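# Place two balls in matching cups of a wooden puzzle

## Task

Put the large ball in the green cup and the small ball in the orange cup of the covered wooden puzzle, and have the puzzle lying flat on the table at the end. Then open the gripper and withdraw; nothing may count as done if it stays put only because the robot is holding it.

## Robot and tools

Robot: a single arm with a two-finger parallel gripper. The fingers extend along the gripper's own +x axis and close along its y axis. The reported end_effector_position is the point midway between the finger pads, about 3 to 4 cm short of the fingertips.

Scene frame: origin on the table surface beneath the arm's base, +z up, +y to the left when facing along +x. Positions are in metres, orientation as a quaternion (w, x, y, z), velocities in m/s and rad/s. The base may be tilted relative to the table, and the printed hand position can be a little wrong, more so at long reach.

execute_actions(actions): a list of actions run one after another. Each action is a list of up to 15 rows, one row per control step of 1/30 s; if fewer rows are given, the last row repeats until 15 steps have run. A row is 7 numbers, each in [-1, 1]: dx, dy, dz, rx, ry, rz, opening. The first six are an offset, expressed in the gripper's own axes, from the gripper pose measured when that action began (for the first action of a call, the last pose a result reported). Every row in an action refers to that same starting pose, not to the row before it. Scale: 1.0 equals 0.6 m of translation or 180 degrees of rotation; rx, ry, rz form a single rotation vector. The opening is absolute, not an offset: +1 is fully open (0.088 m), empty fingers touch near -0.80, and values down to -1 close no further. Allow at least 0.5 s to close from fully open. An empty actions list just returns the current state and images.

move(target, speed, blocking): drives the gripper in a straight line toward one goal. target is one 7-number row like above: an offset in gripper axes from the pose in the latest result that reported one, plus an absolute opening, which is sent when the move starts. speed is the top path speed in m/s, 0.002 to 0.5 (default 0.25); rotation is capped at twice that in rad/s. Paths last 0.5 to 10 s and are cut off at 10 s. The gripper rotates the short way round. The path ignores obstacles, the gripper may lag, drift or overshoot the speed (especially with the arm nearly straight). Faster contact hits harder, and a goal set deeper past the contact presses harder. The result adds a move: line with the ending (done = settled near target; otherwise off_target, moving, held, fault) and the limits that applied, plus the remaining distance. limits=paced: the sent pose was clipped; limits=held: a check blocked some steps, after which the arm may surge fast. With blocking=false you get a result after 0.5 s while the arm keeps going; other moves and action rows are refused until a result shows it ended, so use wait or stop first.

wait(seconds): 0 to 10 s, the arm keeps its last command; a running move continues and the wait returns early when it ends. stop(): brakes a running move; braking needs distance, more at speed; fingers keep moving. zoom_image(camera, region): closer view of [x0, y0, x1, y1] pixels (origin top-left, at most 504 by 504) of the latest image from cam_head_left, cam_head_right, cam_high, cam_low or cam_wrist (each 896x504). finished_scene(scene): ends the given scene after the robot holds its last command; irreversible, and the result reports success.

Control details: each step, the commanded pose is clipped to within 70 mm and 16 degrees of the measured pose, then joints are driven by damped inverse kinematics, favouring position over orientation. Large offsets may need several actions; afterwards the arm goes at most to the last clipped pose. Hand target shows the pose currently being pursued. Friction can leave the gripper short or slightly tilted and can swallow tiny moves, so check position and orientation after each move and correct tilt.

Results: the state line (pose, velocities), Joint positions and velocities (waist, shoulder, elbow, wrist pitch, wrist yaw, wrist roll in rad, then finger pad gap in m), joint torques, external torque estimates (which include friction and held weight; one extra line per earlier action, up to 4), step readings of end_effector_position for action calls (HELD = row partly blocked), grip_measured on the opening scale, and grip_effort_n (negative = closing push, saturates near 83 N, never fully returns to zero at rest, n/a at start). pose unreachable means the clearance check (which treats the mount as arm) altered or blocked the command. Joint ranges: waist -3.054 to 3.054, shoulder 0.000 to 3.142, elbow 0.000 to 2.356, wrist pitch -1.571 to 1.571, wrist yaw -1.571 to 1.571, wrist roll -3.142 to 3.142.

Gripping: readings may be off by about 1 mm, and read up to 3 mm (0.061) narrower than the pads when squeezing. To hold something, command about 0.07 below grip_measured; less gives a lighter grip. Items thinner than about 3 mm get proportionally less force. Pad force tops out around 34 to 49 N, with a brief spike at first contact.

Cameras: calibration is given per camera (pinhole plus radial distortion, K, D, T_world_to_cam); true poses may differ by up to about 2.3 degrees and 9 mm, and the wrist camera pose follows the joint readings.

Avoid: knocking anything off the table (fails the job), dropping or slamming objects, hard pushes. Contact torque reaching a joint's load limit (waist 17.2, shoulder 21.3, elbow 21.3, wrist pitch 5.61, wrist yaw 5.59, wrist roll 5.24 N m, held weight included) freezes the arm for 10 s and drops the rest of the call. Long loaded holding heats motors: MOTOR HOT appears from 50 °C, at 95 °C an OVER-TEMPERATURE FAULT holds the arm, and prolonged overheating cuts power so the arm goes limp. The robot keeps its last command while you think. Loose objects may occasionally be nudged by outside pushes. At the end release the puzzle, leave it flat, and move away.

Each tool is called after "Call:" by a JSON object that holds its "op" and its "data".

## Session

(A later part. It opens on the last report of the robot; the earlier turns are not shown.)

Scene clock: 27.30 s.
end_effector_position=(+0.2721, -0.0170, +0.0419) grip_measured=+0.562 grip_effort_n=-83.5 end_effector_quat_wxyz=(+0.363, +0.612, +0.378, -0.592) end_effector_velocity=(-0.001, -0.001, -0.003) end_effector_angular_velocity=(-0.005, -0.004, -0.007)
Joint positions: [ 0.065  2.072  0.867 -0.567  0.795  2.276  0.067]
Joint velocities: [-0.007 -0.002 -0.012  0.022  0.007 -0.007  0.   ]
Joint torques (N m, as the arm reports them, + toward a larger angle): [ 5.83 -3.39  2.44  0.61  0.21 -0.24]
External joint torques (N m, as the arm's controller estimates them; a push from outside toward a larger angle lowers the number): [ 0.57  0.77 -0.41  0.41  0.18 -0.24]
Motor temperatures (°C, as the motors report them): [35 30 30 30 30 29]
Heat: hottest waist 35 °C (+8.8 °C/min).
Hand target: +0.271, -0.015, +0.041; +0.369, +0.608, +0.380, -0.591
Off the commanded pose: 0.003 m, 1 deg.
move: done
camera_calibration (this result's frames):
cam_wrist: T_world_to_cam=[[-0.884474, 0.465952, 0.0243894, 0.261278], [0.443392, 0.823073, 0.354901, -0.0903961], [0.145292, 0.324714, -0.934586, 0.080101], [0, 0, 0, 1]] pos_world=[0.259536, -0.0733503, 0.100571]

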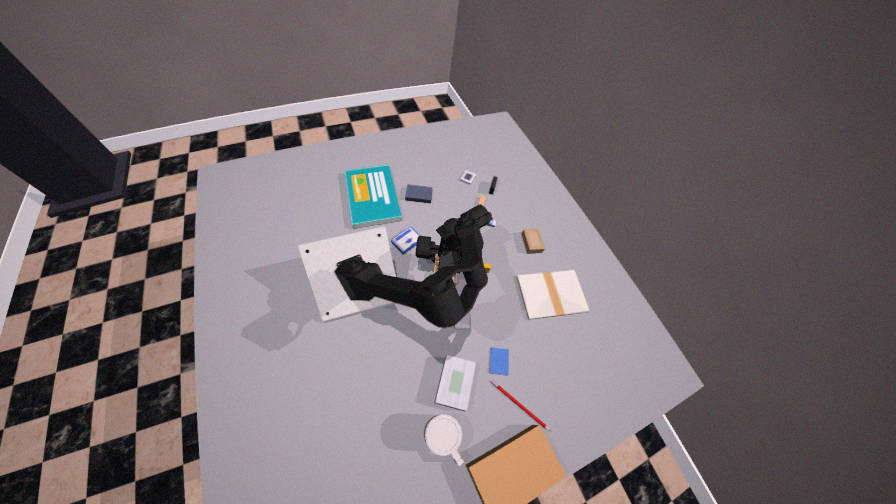

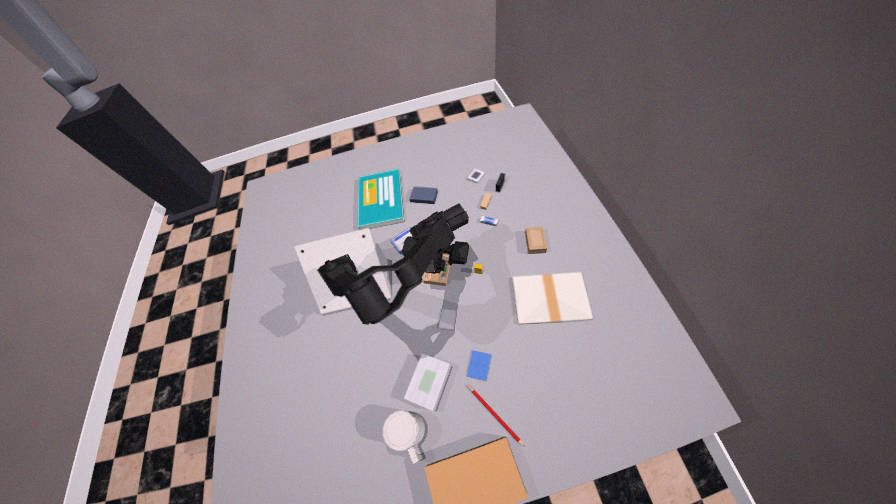

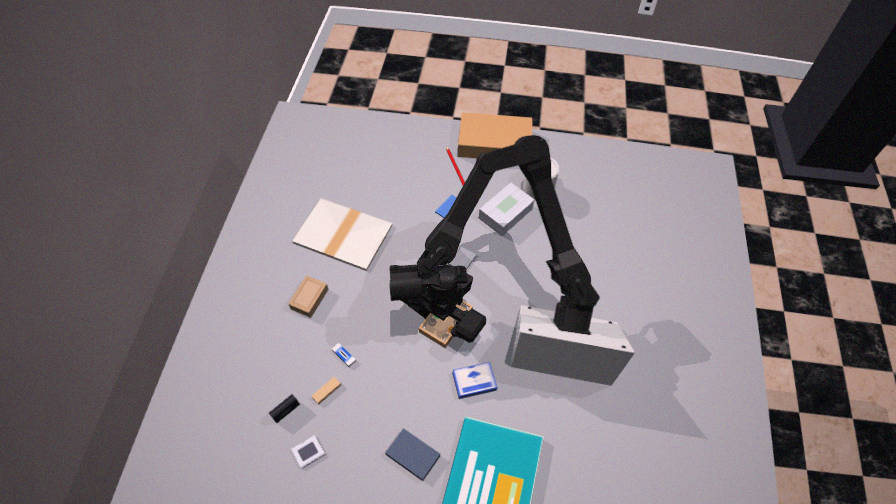

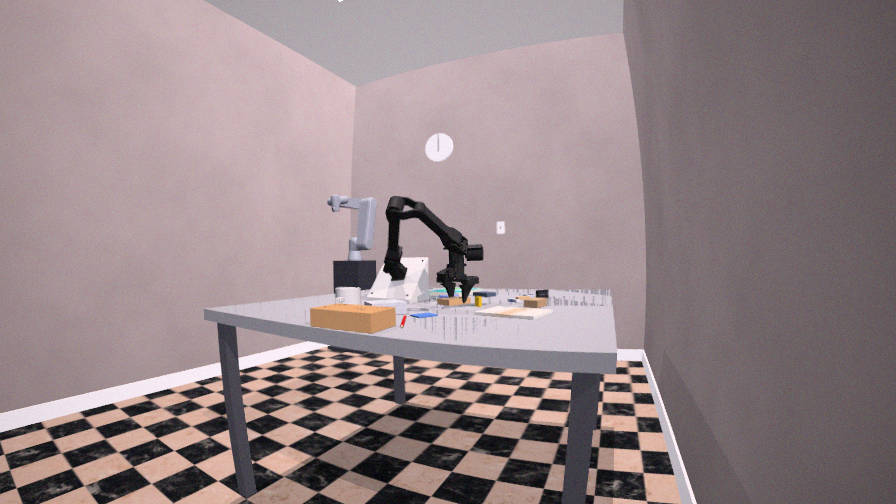

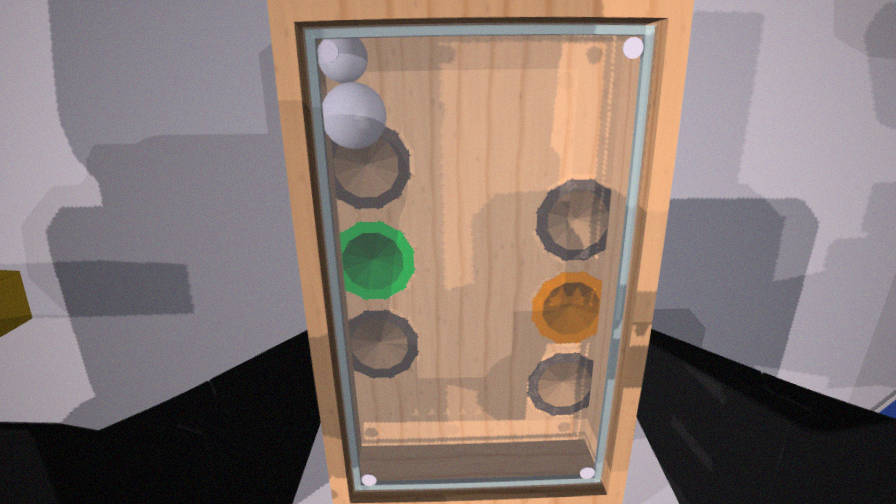

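Call:
{"op": "execute_actions", "data": {"actions": [[[0.002,0.004,0,0,0,0,0.50],[0.002,0.009,0,0,0,0,0.50],[0.002,0.015,0,0,0,0,0.50],[0.002,0.021,0,0,0,0,0.50],[0.002,0.027,0,0,0,0,0.50],[0.002,0.032,0,0,0,0,0.50],[0.002,0.036,0,0,0,0,0.50]]]}}

Call:
{"op": "wait", "data": {"seconds": 0.5}}

Scene clock: 28.03 s.
end_effector_position=(+0.2893, -0.0259, +0.0421) grip_measured=+0.562 grip_effort_n=-83.5 end_effector_quat_wxyz=(+0.361, +0.615, +0.376, -0.592) end_effector_velocity=(+0.002, -0.000, -0.001) end_effector_angular_velocity=(+0.006, +0.015, +0.012)
Joint positions: [ 0.035  2.081  0.93  -0.584  0.799  2.234  0.067]
Joint velocities: [-0.007  0.012  0.022 -0.022 -0.007 -0.007 -0.   ]
Joint torques (N m, as the arm reports them, + toward a larger angle): [ 5.25 -3.52  3.86  0.26  0.16 -0.23]
External joint torques (N m, as the arm's controller estimates them; a push from outside toward a larger angle lowers the number): [-0.31  0.86  0.98  0.06  0.14 -0.23]
Motor temperatures (°C, as the motors report them): [35 30 30 30 30 29]
Heat: hottest waist 35 °C (+8.6 °C/min).
Hand target: +0.291, -0.027, +0.041; +0.363, +0.612, +0.378, -0.592
Off the commanded pose: 0.003 m, 0 deg.
Step readings (end_effector_position):
0: (+0.2721, -0.0170, +0.0418)
1: (+0.2721, -0.0170, +0.0418)
2: (+0.2721, -0.0170, +0.0418)
4: (+0.2735, -0.0176, +0.0419)
8: (+0.2826, -0.0222, +0.0421)
15: end_effector_position above
camera_calibration (this result's frames):
cam_wrist: T_world_to_cam=[[-0.88195, 0.470833, 0.0219176, 0.280116], [0.446471, 0.819601, 0.359051, -0.091942], [0.151089, 0.32645, -0.933061, 0.0789937], [0, 0, 0, 1]] pos_world=[0.276163, -0.0823197, 0.100578]

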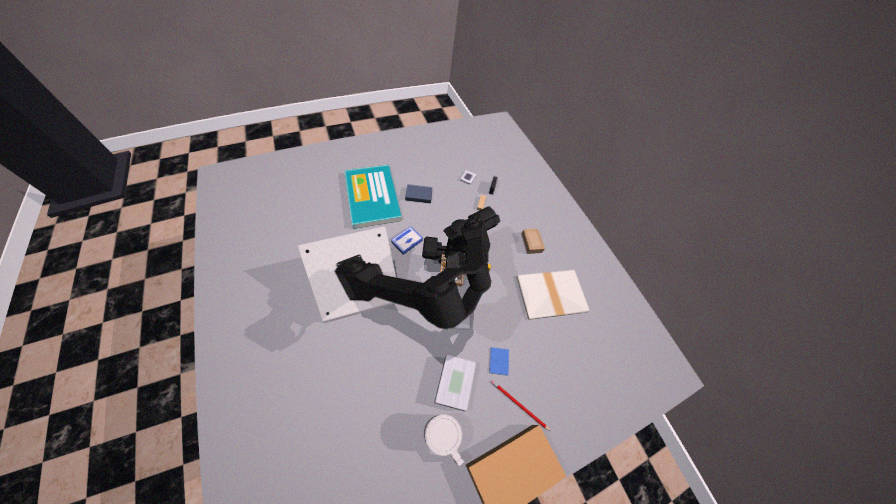

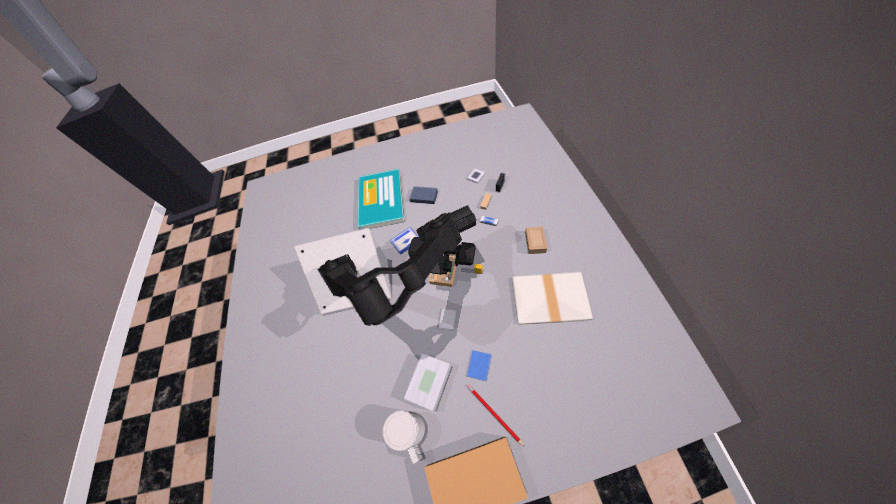

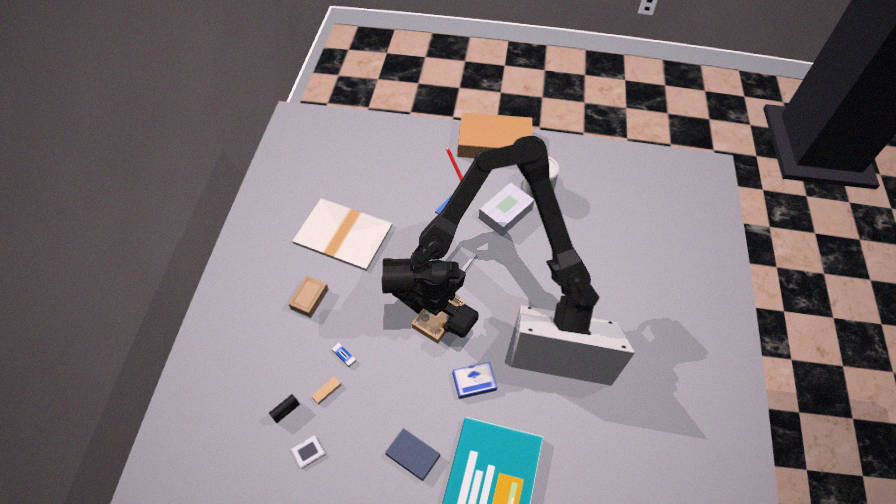

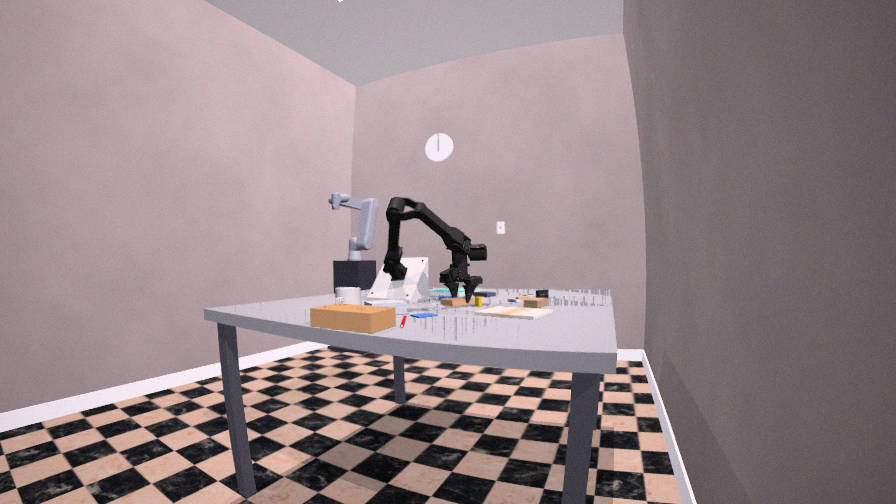

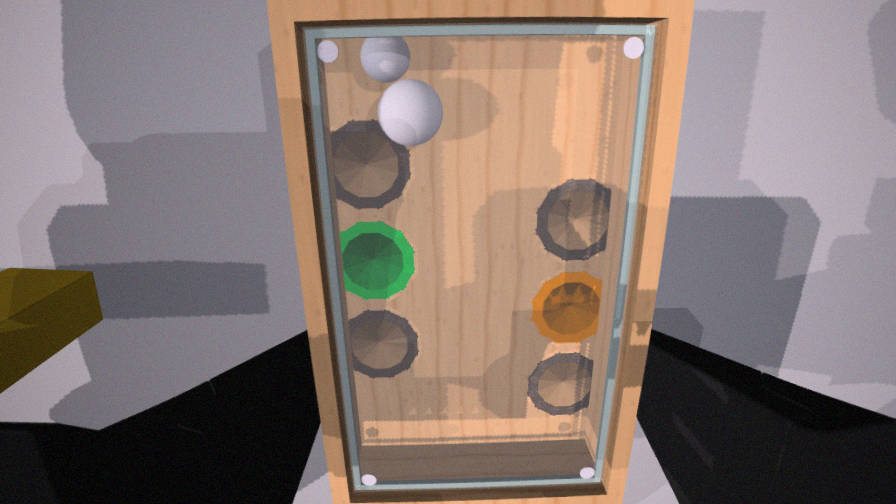

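Scene clock: 28.53 s.
end_effector_position=(+0.2901, -0.0261, +0.0421) grip_measured=+0.562 grip_effort_n=-83.5 end_effector_quat_wxyz=(+0.362, +0.614, +0.377, -0.591) end_effector_velocity=(-0.002, -0.002, +0.001) end_effector_angular_velocity=(+0.005, +0.010, +0.030)
Joint positions: [ 0.034  2.083  0.935 -0.586  0.799  2.231  0.067]
Joint velocities: [-0.002 -0.007  0.002 -0.022 -0.007 -0.022 -0.   ]
Joint torques (N m, as the arm reports them, + toward a larger angle): [ 5.3  -3.54  3.8   0.26  0.15 -0.22]
External joint torques (N m, as the arm's controller estimates them; a push from outside toward a larger angle lowers the number): [-0.27  0.87  0.94  0.08  0.12 -0.22]
Motor temperatures (°C, as the motors report them): [35 30 30 30 30 29]
Heat: hottest waist 35 °C (+8.4 °C/min).
Hand target: +0.291, -0.027, +0.041; +0.363, +0.612, +0.378, -0.592
Off the commanded pose: 0.002 m, 0 deg.
wait: 0.50 s; at rest by 0.17 s
camera_calibration (this result's frames):
cam_wrist: T_world_to_cam=[[-0.882831, 0.469146, 0.0225906, 0.281122], [0.445177, 0.820453, 0.358711, -0.0916727], [0.149753, 0.326738, -0.933175, 0.0792942], [0, 0, 0, 1]] pos_world=[0.277119, -0.0825825, 0.100529]

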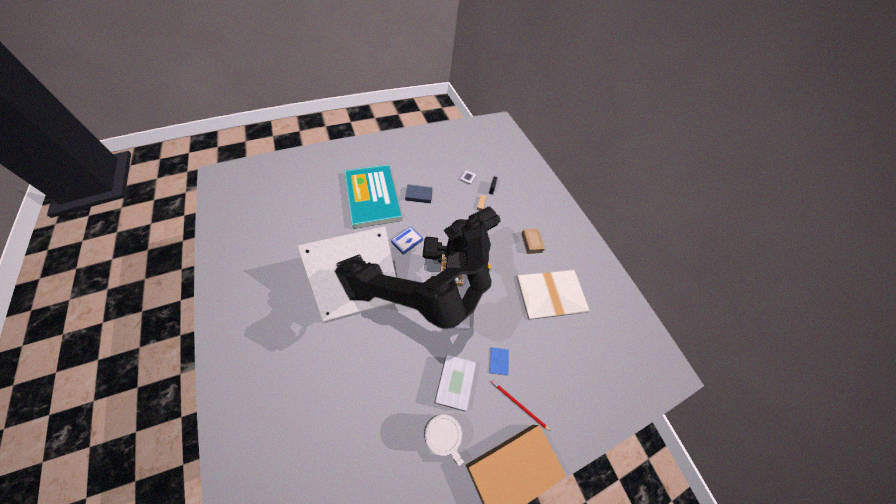

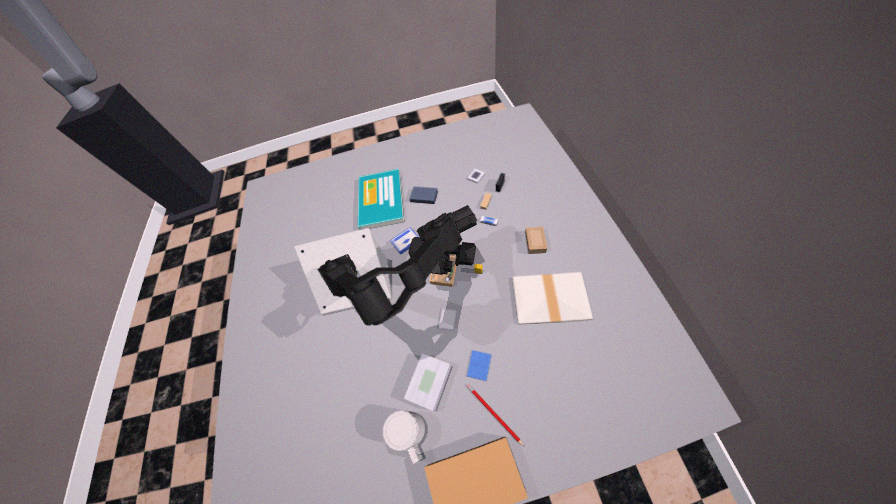

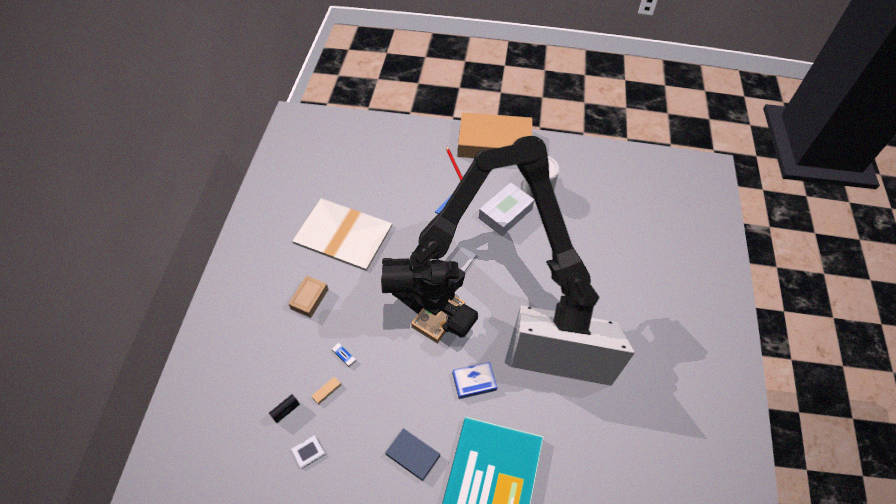

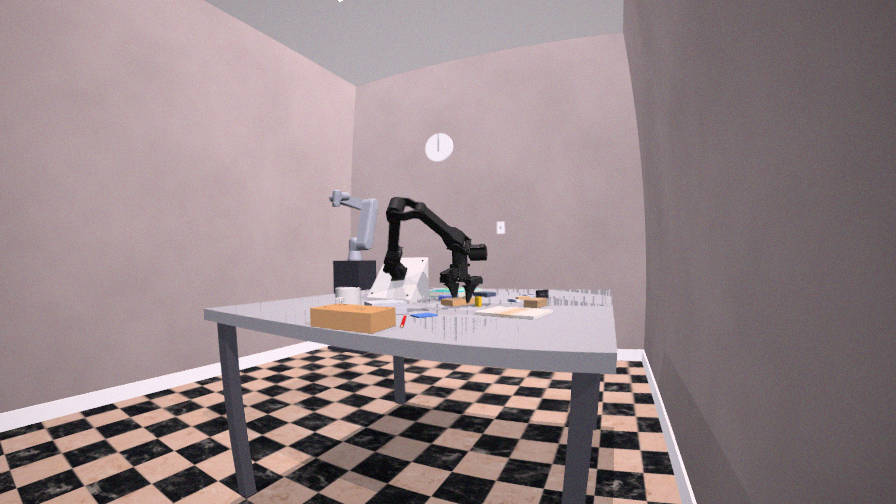

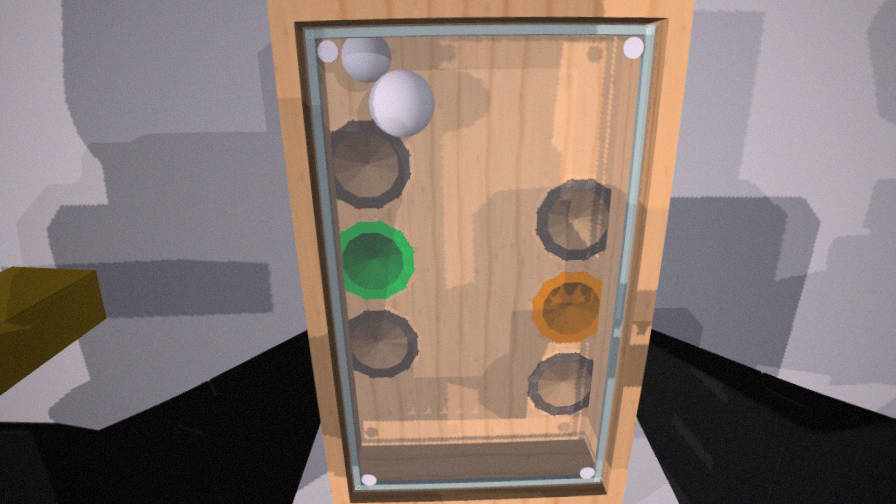

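Call:
{"op": "wait", "data": {"seconds": 0.5}}

Scene clock: 29.13 s.
end_effector_position=(+0.2901, -0.0261, +0.0421) grip_measured=+0.562 grip_effort_n=-83.5 end_effector_quat_wxyz=(+0.362, +0.614, +0.377, -0.591) end_effector_velocity=(-0.000, -0.002, -0.002) end_effector_angular_velocity=(-0.007, +0.002, +0.015)
Joint positions: [ 0.034  2.083  0.935 -0.586  0.799  2.231  0.067]
Joint velocities: [-0.007  0.002 -0.002  0.007  0.007 -0.022 -0.   ]
Joint torques (N m, as the arm reports them, + toward a larger angle): [ 5.26 -3.55  3.85  0.26  0.15 -0.22]
External joint torques (N m, as the arm's controller estimates them; a push from outside toward a larger angle lowers the number): [-0.31  0.77  1.    0.06  0.13 -0.22]
Motor temperatures (°C, as the motors report them): [35 30 30 30 30 29]
Heat: hottest waist 35 °C (+8.2 °C/min).
Hand target: +0.291, -0.027, +0.041; +0.363, +0.612, +0.378, -0.592
Off the commanded pose: 0.002 m, 0 deg.
wait: 0.50 s; at rest by 0.07 s
camera_calibration (this result's frames):
cam_wrist: T_world_to_cam=[[-0.882831, 0.469146, 0.0225906, 0.281122], [0.445177, 0.820453, 0.358711, -0.0916727], [0.149753, 0.326738, -0.933175, 0.0792942], [0, 0, 0, 1]] pos_world=[0.277119, -0.0825825, 0.100529]

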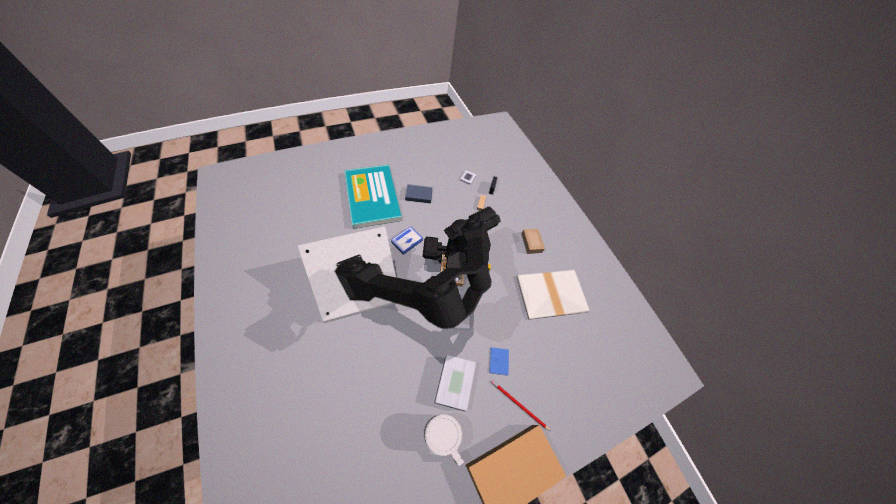

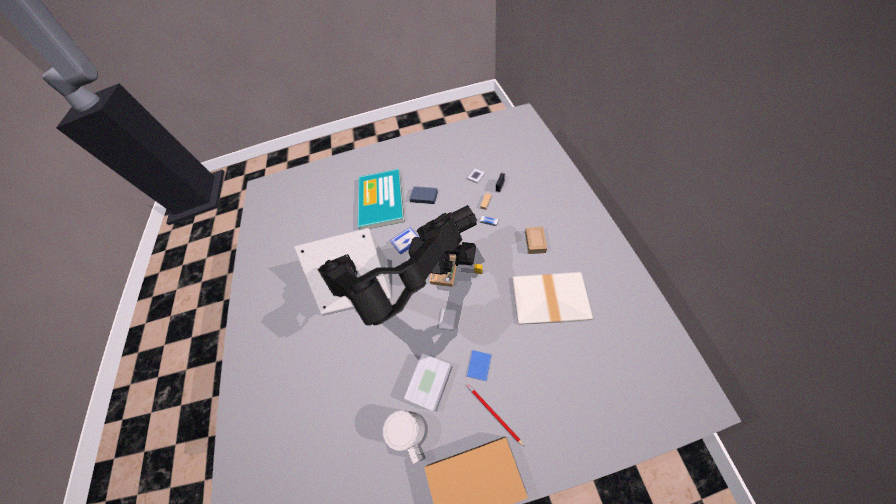

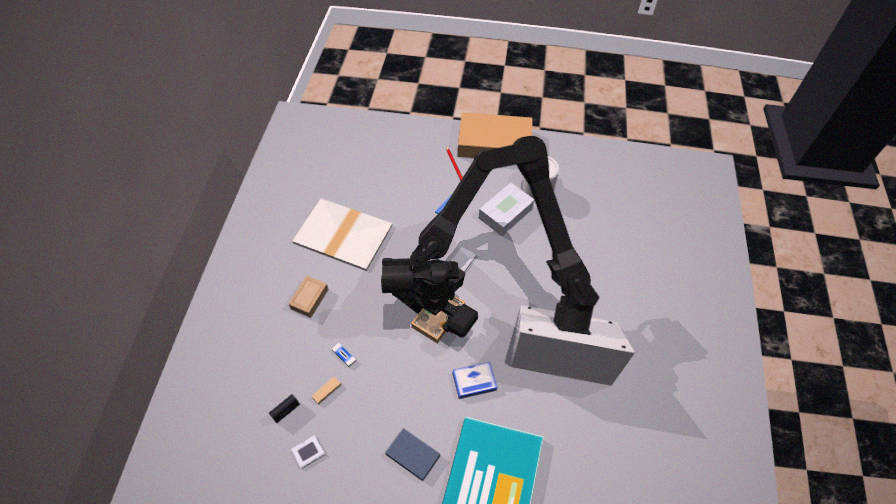

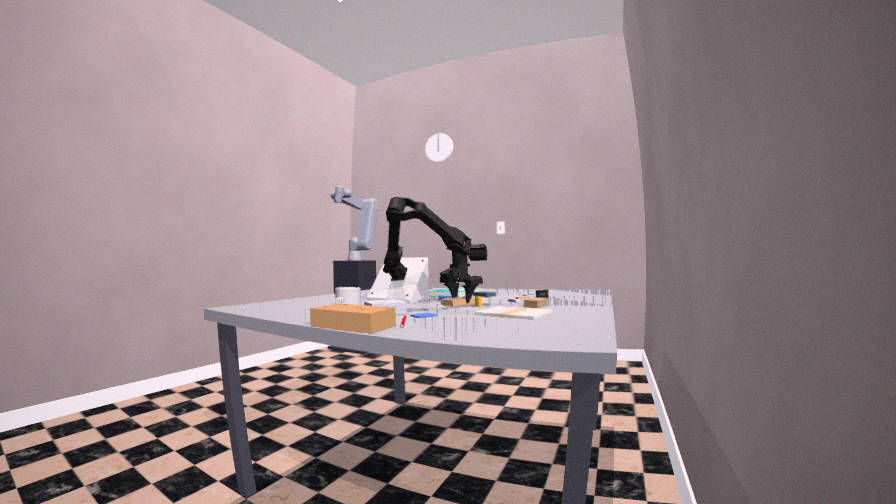

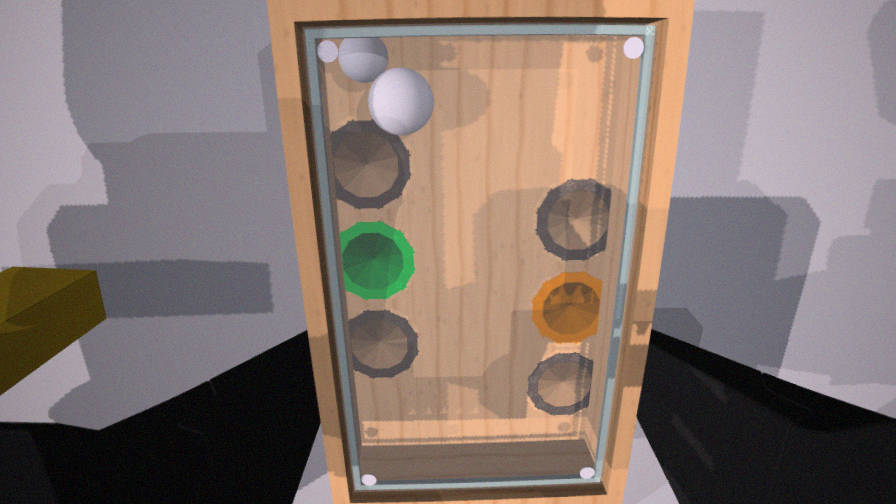

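Call:
{"op": "zoom_image", "data": {"camera": "cam_wrist", "region": [320, 200, 620, 430]}}

Region (320, 200, 620, 430) of cam_wrist's 896x504 image, scaled by 1.680, with more detail than that image has; it fills the top 386 rows of this view, and the rest is white.

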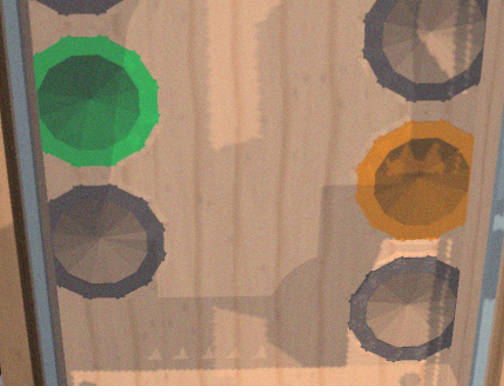

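Call:
{"op": "execute_actions", "data": {"actions": [[[0,0,0,0,0,0,0.60],[0,0,0,0,0,0,0.66],[0,0,0,0,0,0,0.68],[0,0,0,0,0,0,0.68],[0,0,0,0,0,0,0.68],[0,0,0,0,0,0,0.68],[0,0,0,0,0,0,0.66],[0,0,0,0,0,0,0.64],[0,0,0,0,0,0,0.62],[0,0,0,0,0,0,0.60],[0,0,0,0,0,0,0.58],[0,0,0,0,0,0,0.56],[0,0,0,0,0,0,0.54],[0,0,0,0,0,0,0.52],[0,0,0,0,0,0,0.52]]]}}

Scene clock: 33.90 s.
end_effector_position=(+0.2901, -0.0261, +0.0421) grip_measured=+0.575 grip_effort_n=-62.6 end_effector_quat_wxyz=(+0.362, +0.614, +0.377, -0.591) end_effector_velocity=(-0.002, -0.001, +0.001) end_effector_angular_velocity=(+0.007, +0.005, +0.008)
Joint positions: [ 0.034  2.083  0.935 -0.586  0.799  2.231  0.067]
Joint velocities: [-0.002 -0.007 -0.002 -0.007 -0.007 -0.007 -0.013]
Joint torques (N m, as the arm reports them, + toward a larger angle): [ 5.71 -4.42  3.02  0.34  0.05  0.  ]
External joint torques (N m, as the arm's controller estimates them; a push from outside toward a larger angle lowers the number): [ 0.1  -0.01  0.16  0.16  0.02  0.  ]
Motor temperatures (°C, as the motors report them): [36 30 31 30 30 29]
Heat: hottest waist 36 °C (+8.8 °C/min).
Hand target: +0.290, -0.026, +0.042; +0.362, +0.614, +0.377, -0.591
Off the commanded pose: 0.000 m, 0 deg.
Step readings (end_effector_position):
0: (+0.2901, -0.0261, +0.0421)
1: (+0.2901, -0.0261, +0.0421)
2: (+0.2901, -0.0261, +0.0421)
4: (+0.2901, -0.0261, +0.0421)
8: (+0.2901, -0.0261, +0.0421)
15: end_effector_position above
camera_calibration (this result's frames):
cam_wrist: T_world_to_cam=[[-0.882831, 0.469146, 0.0225906, 0.281122], [0.445177, 0.820453, 0.358711, -0.0916727], [0.149753, 0.326738, -0.933175, 0.0792942], [0, 0, 0, 1]] pos_world=[0.277119, -0.0825825, 0.100529]

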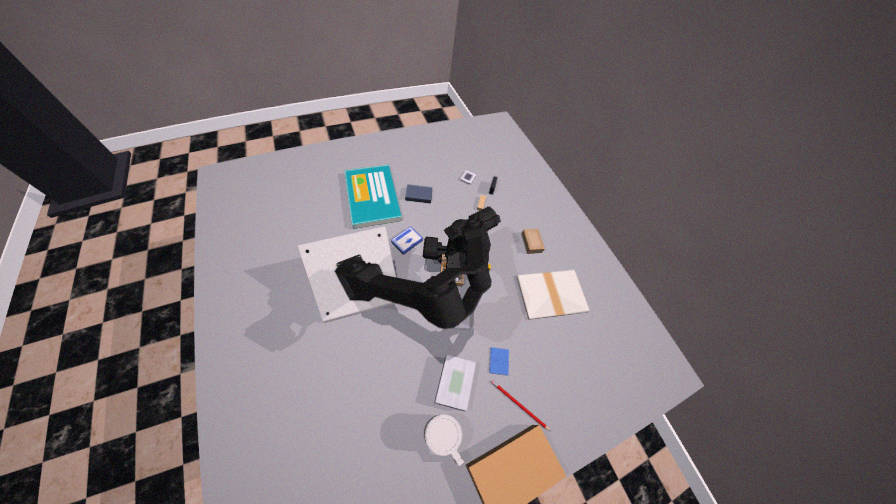

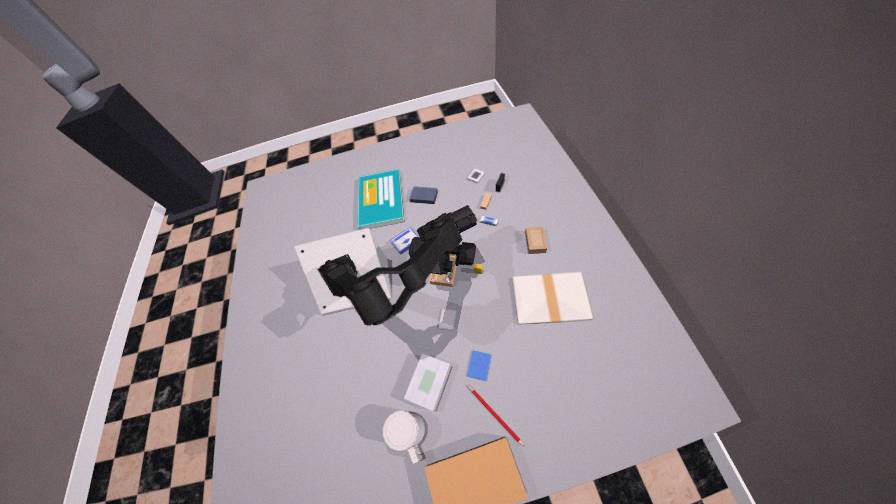

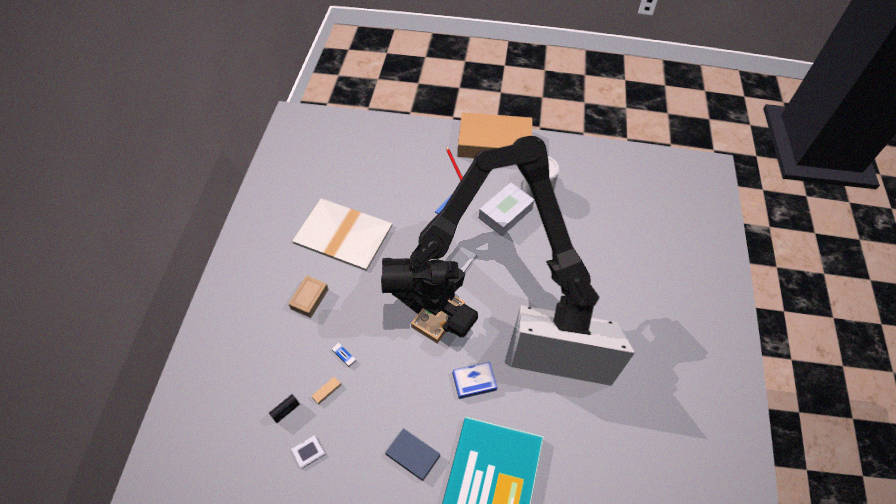

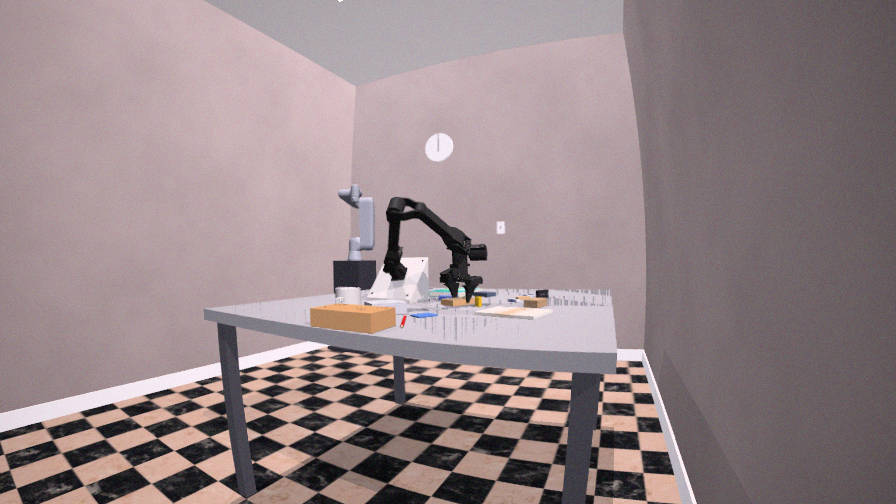

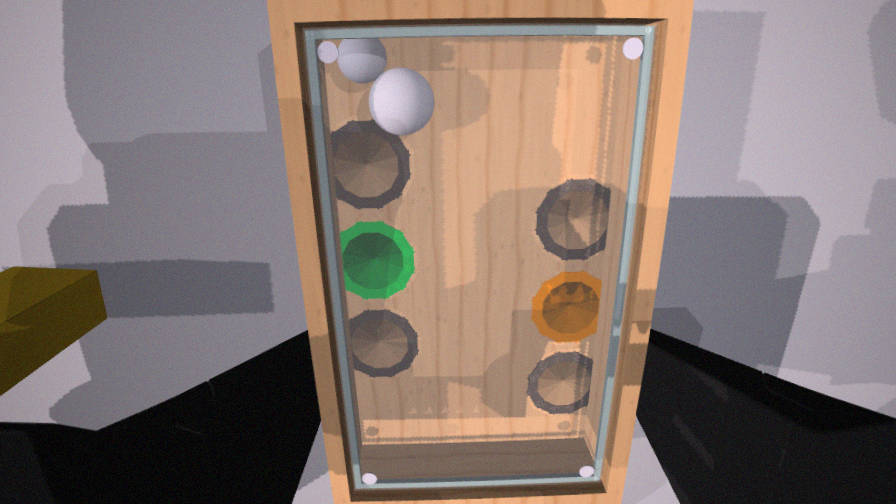

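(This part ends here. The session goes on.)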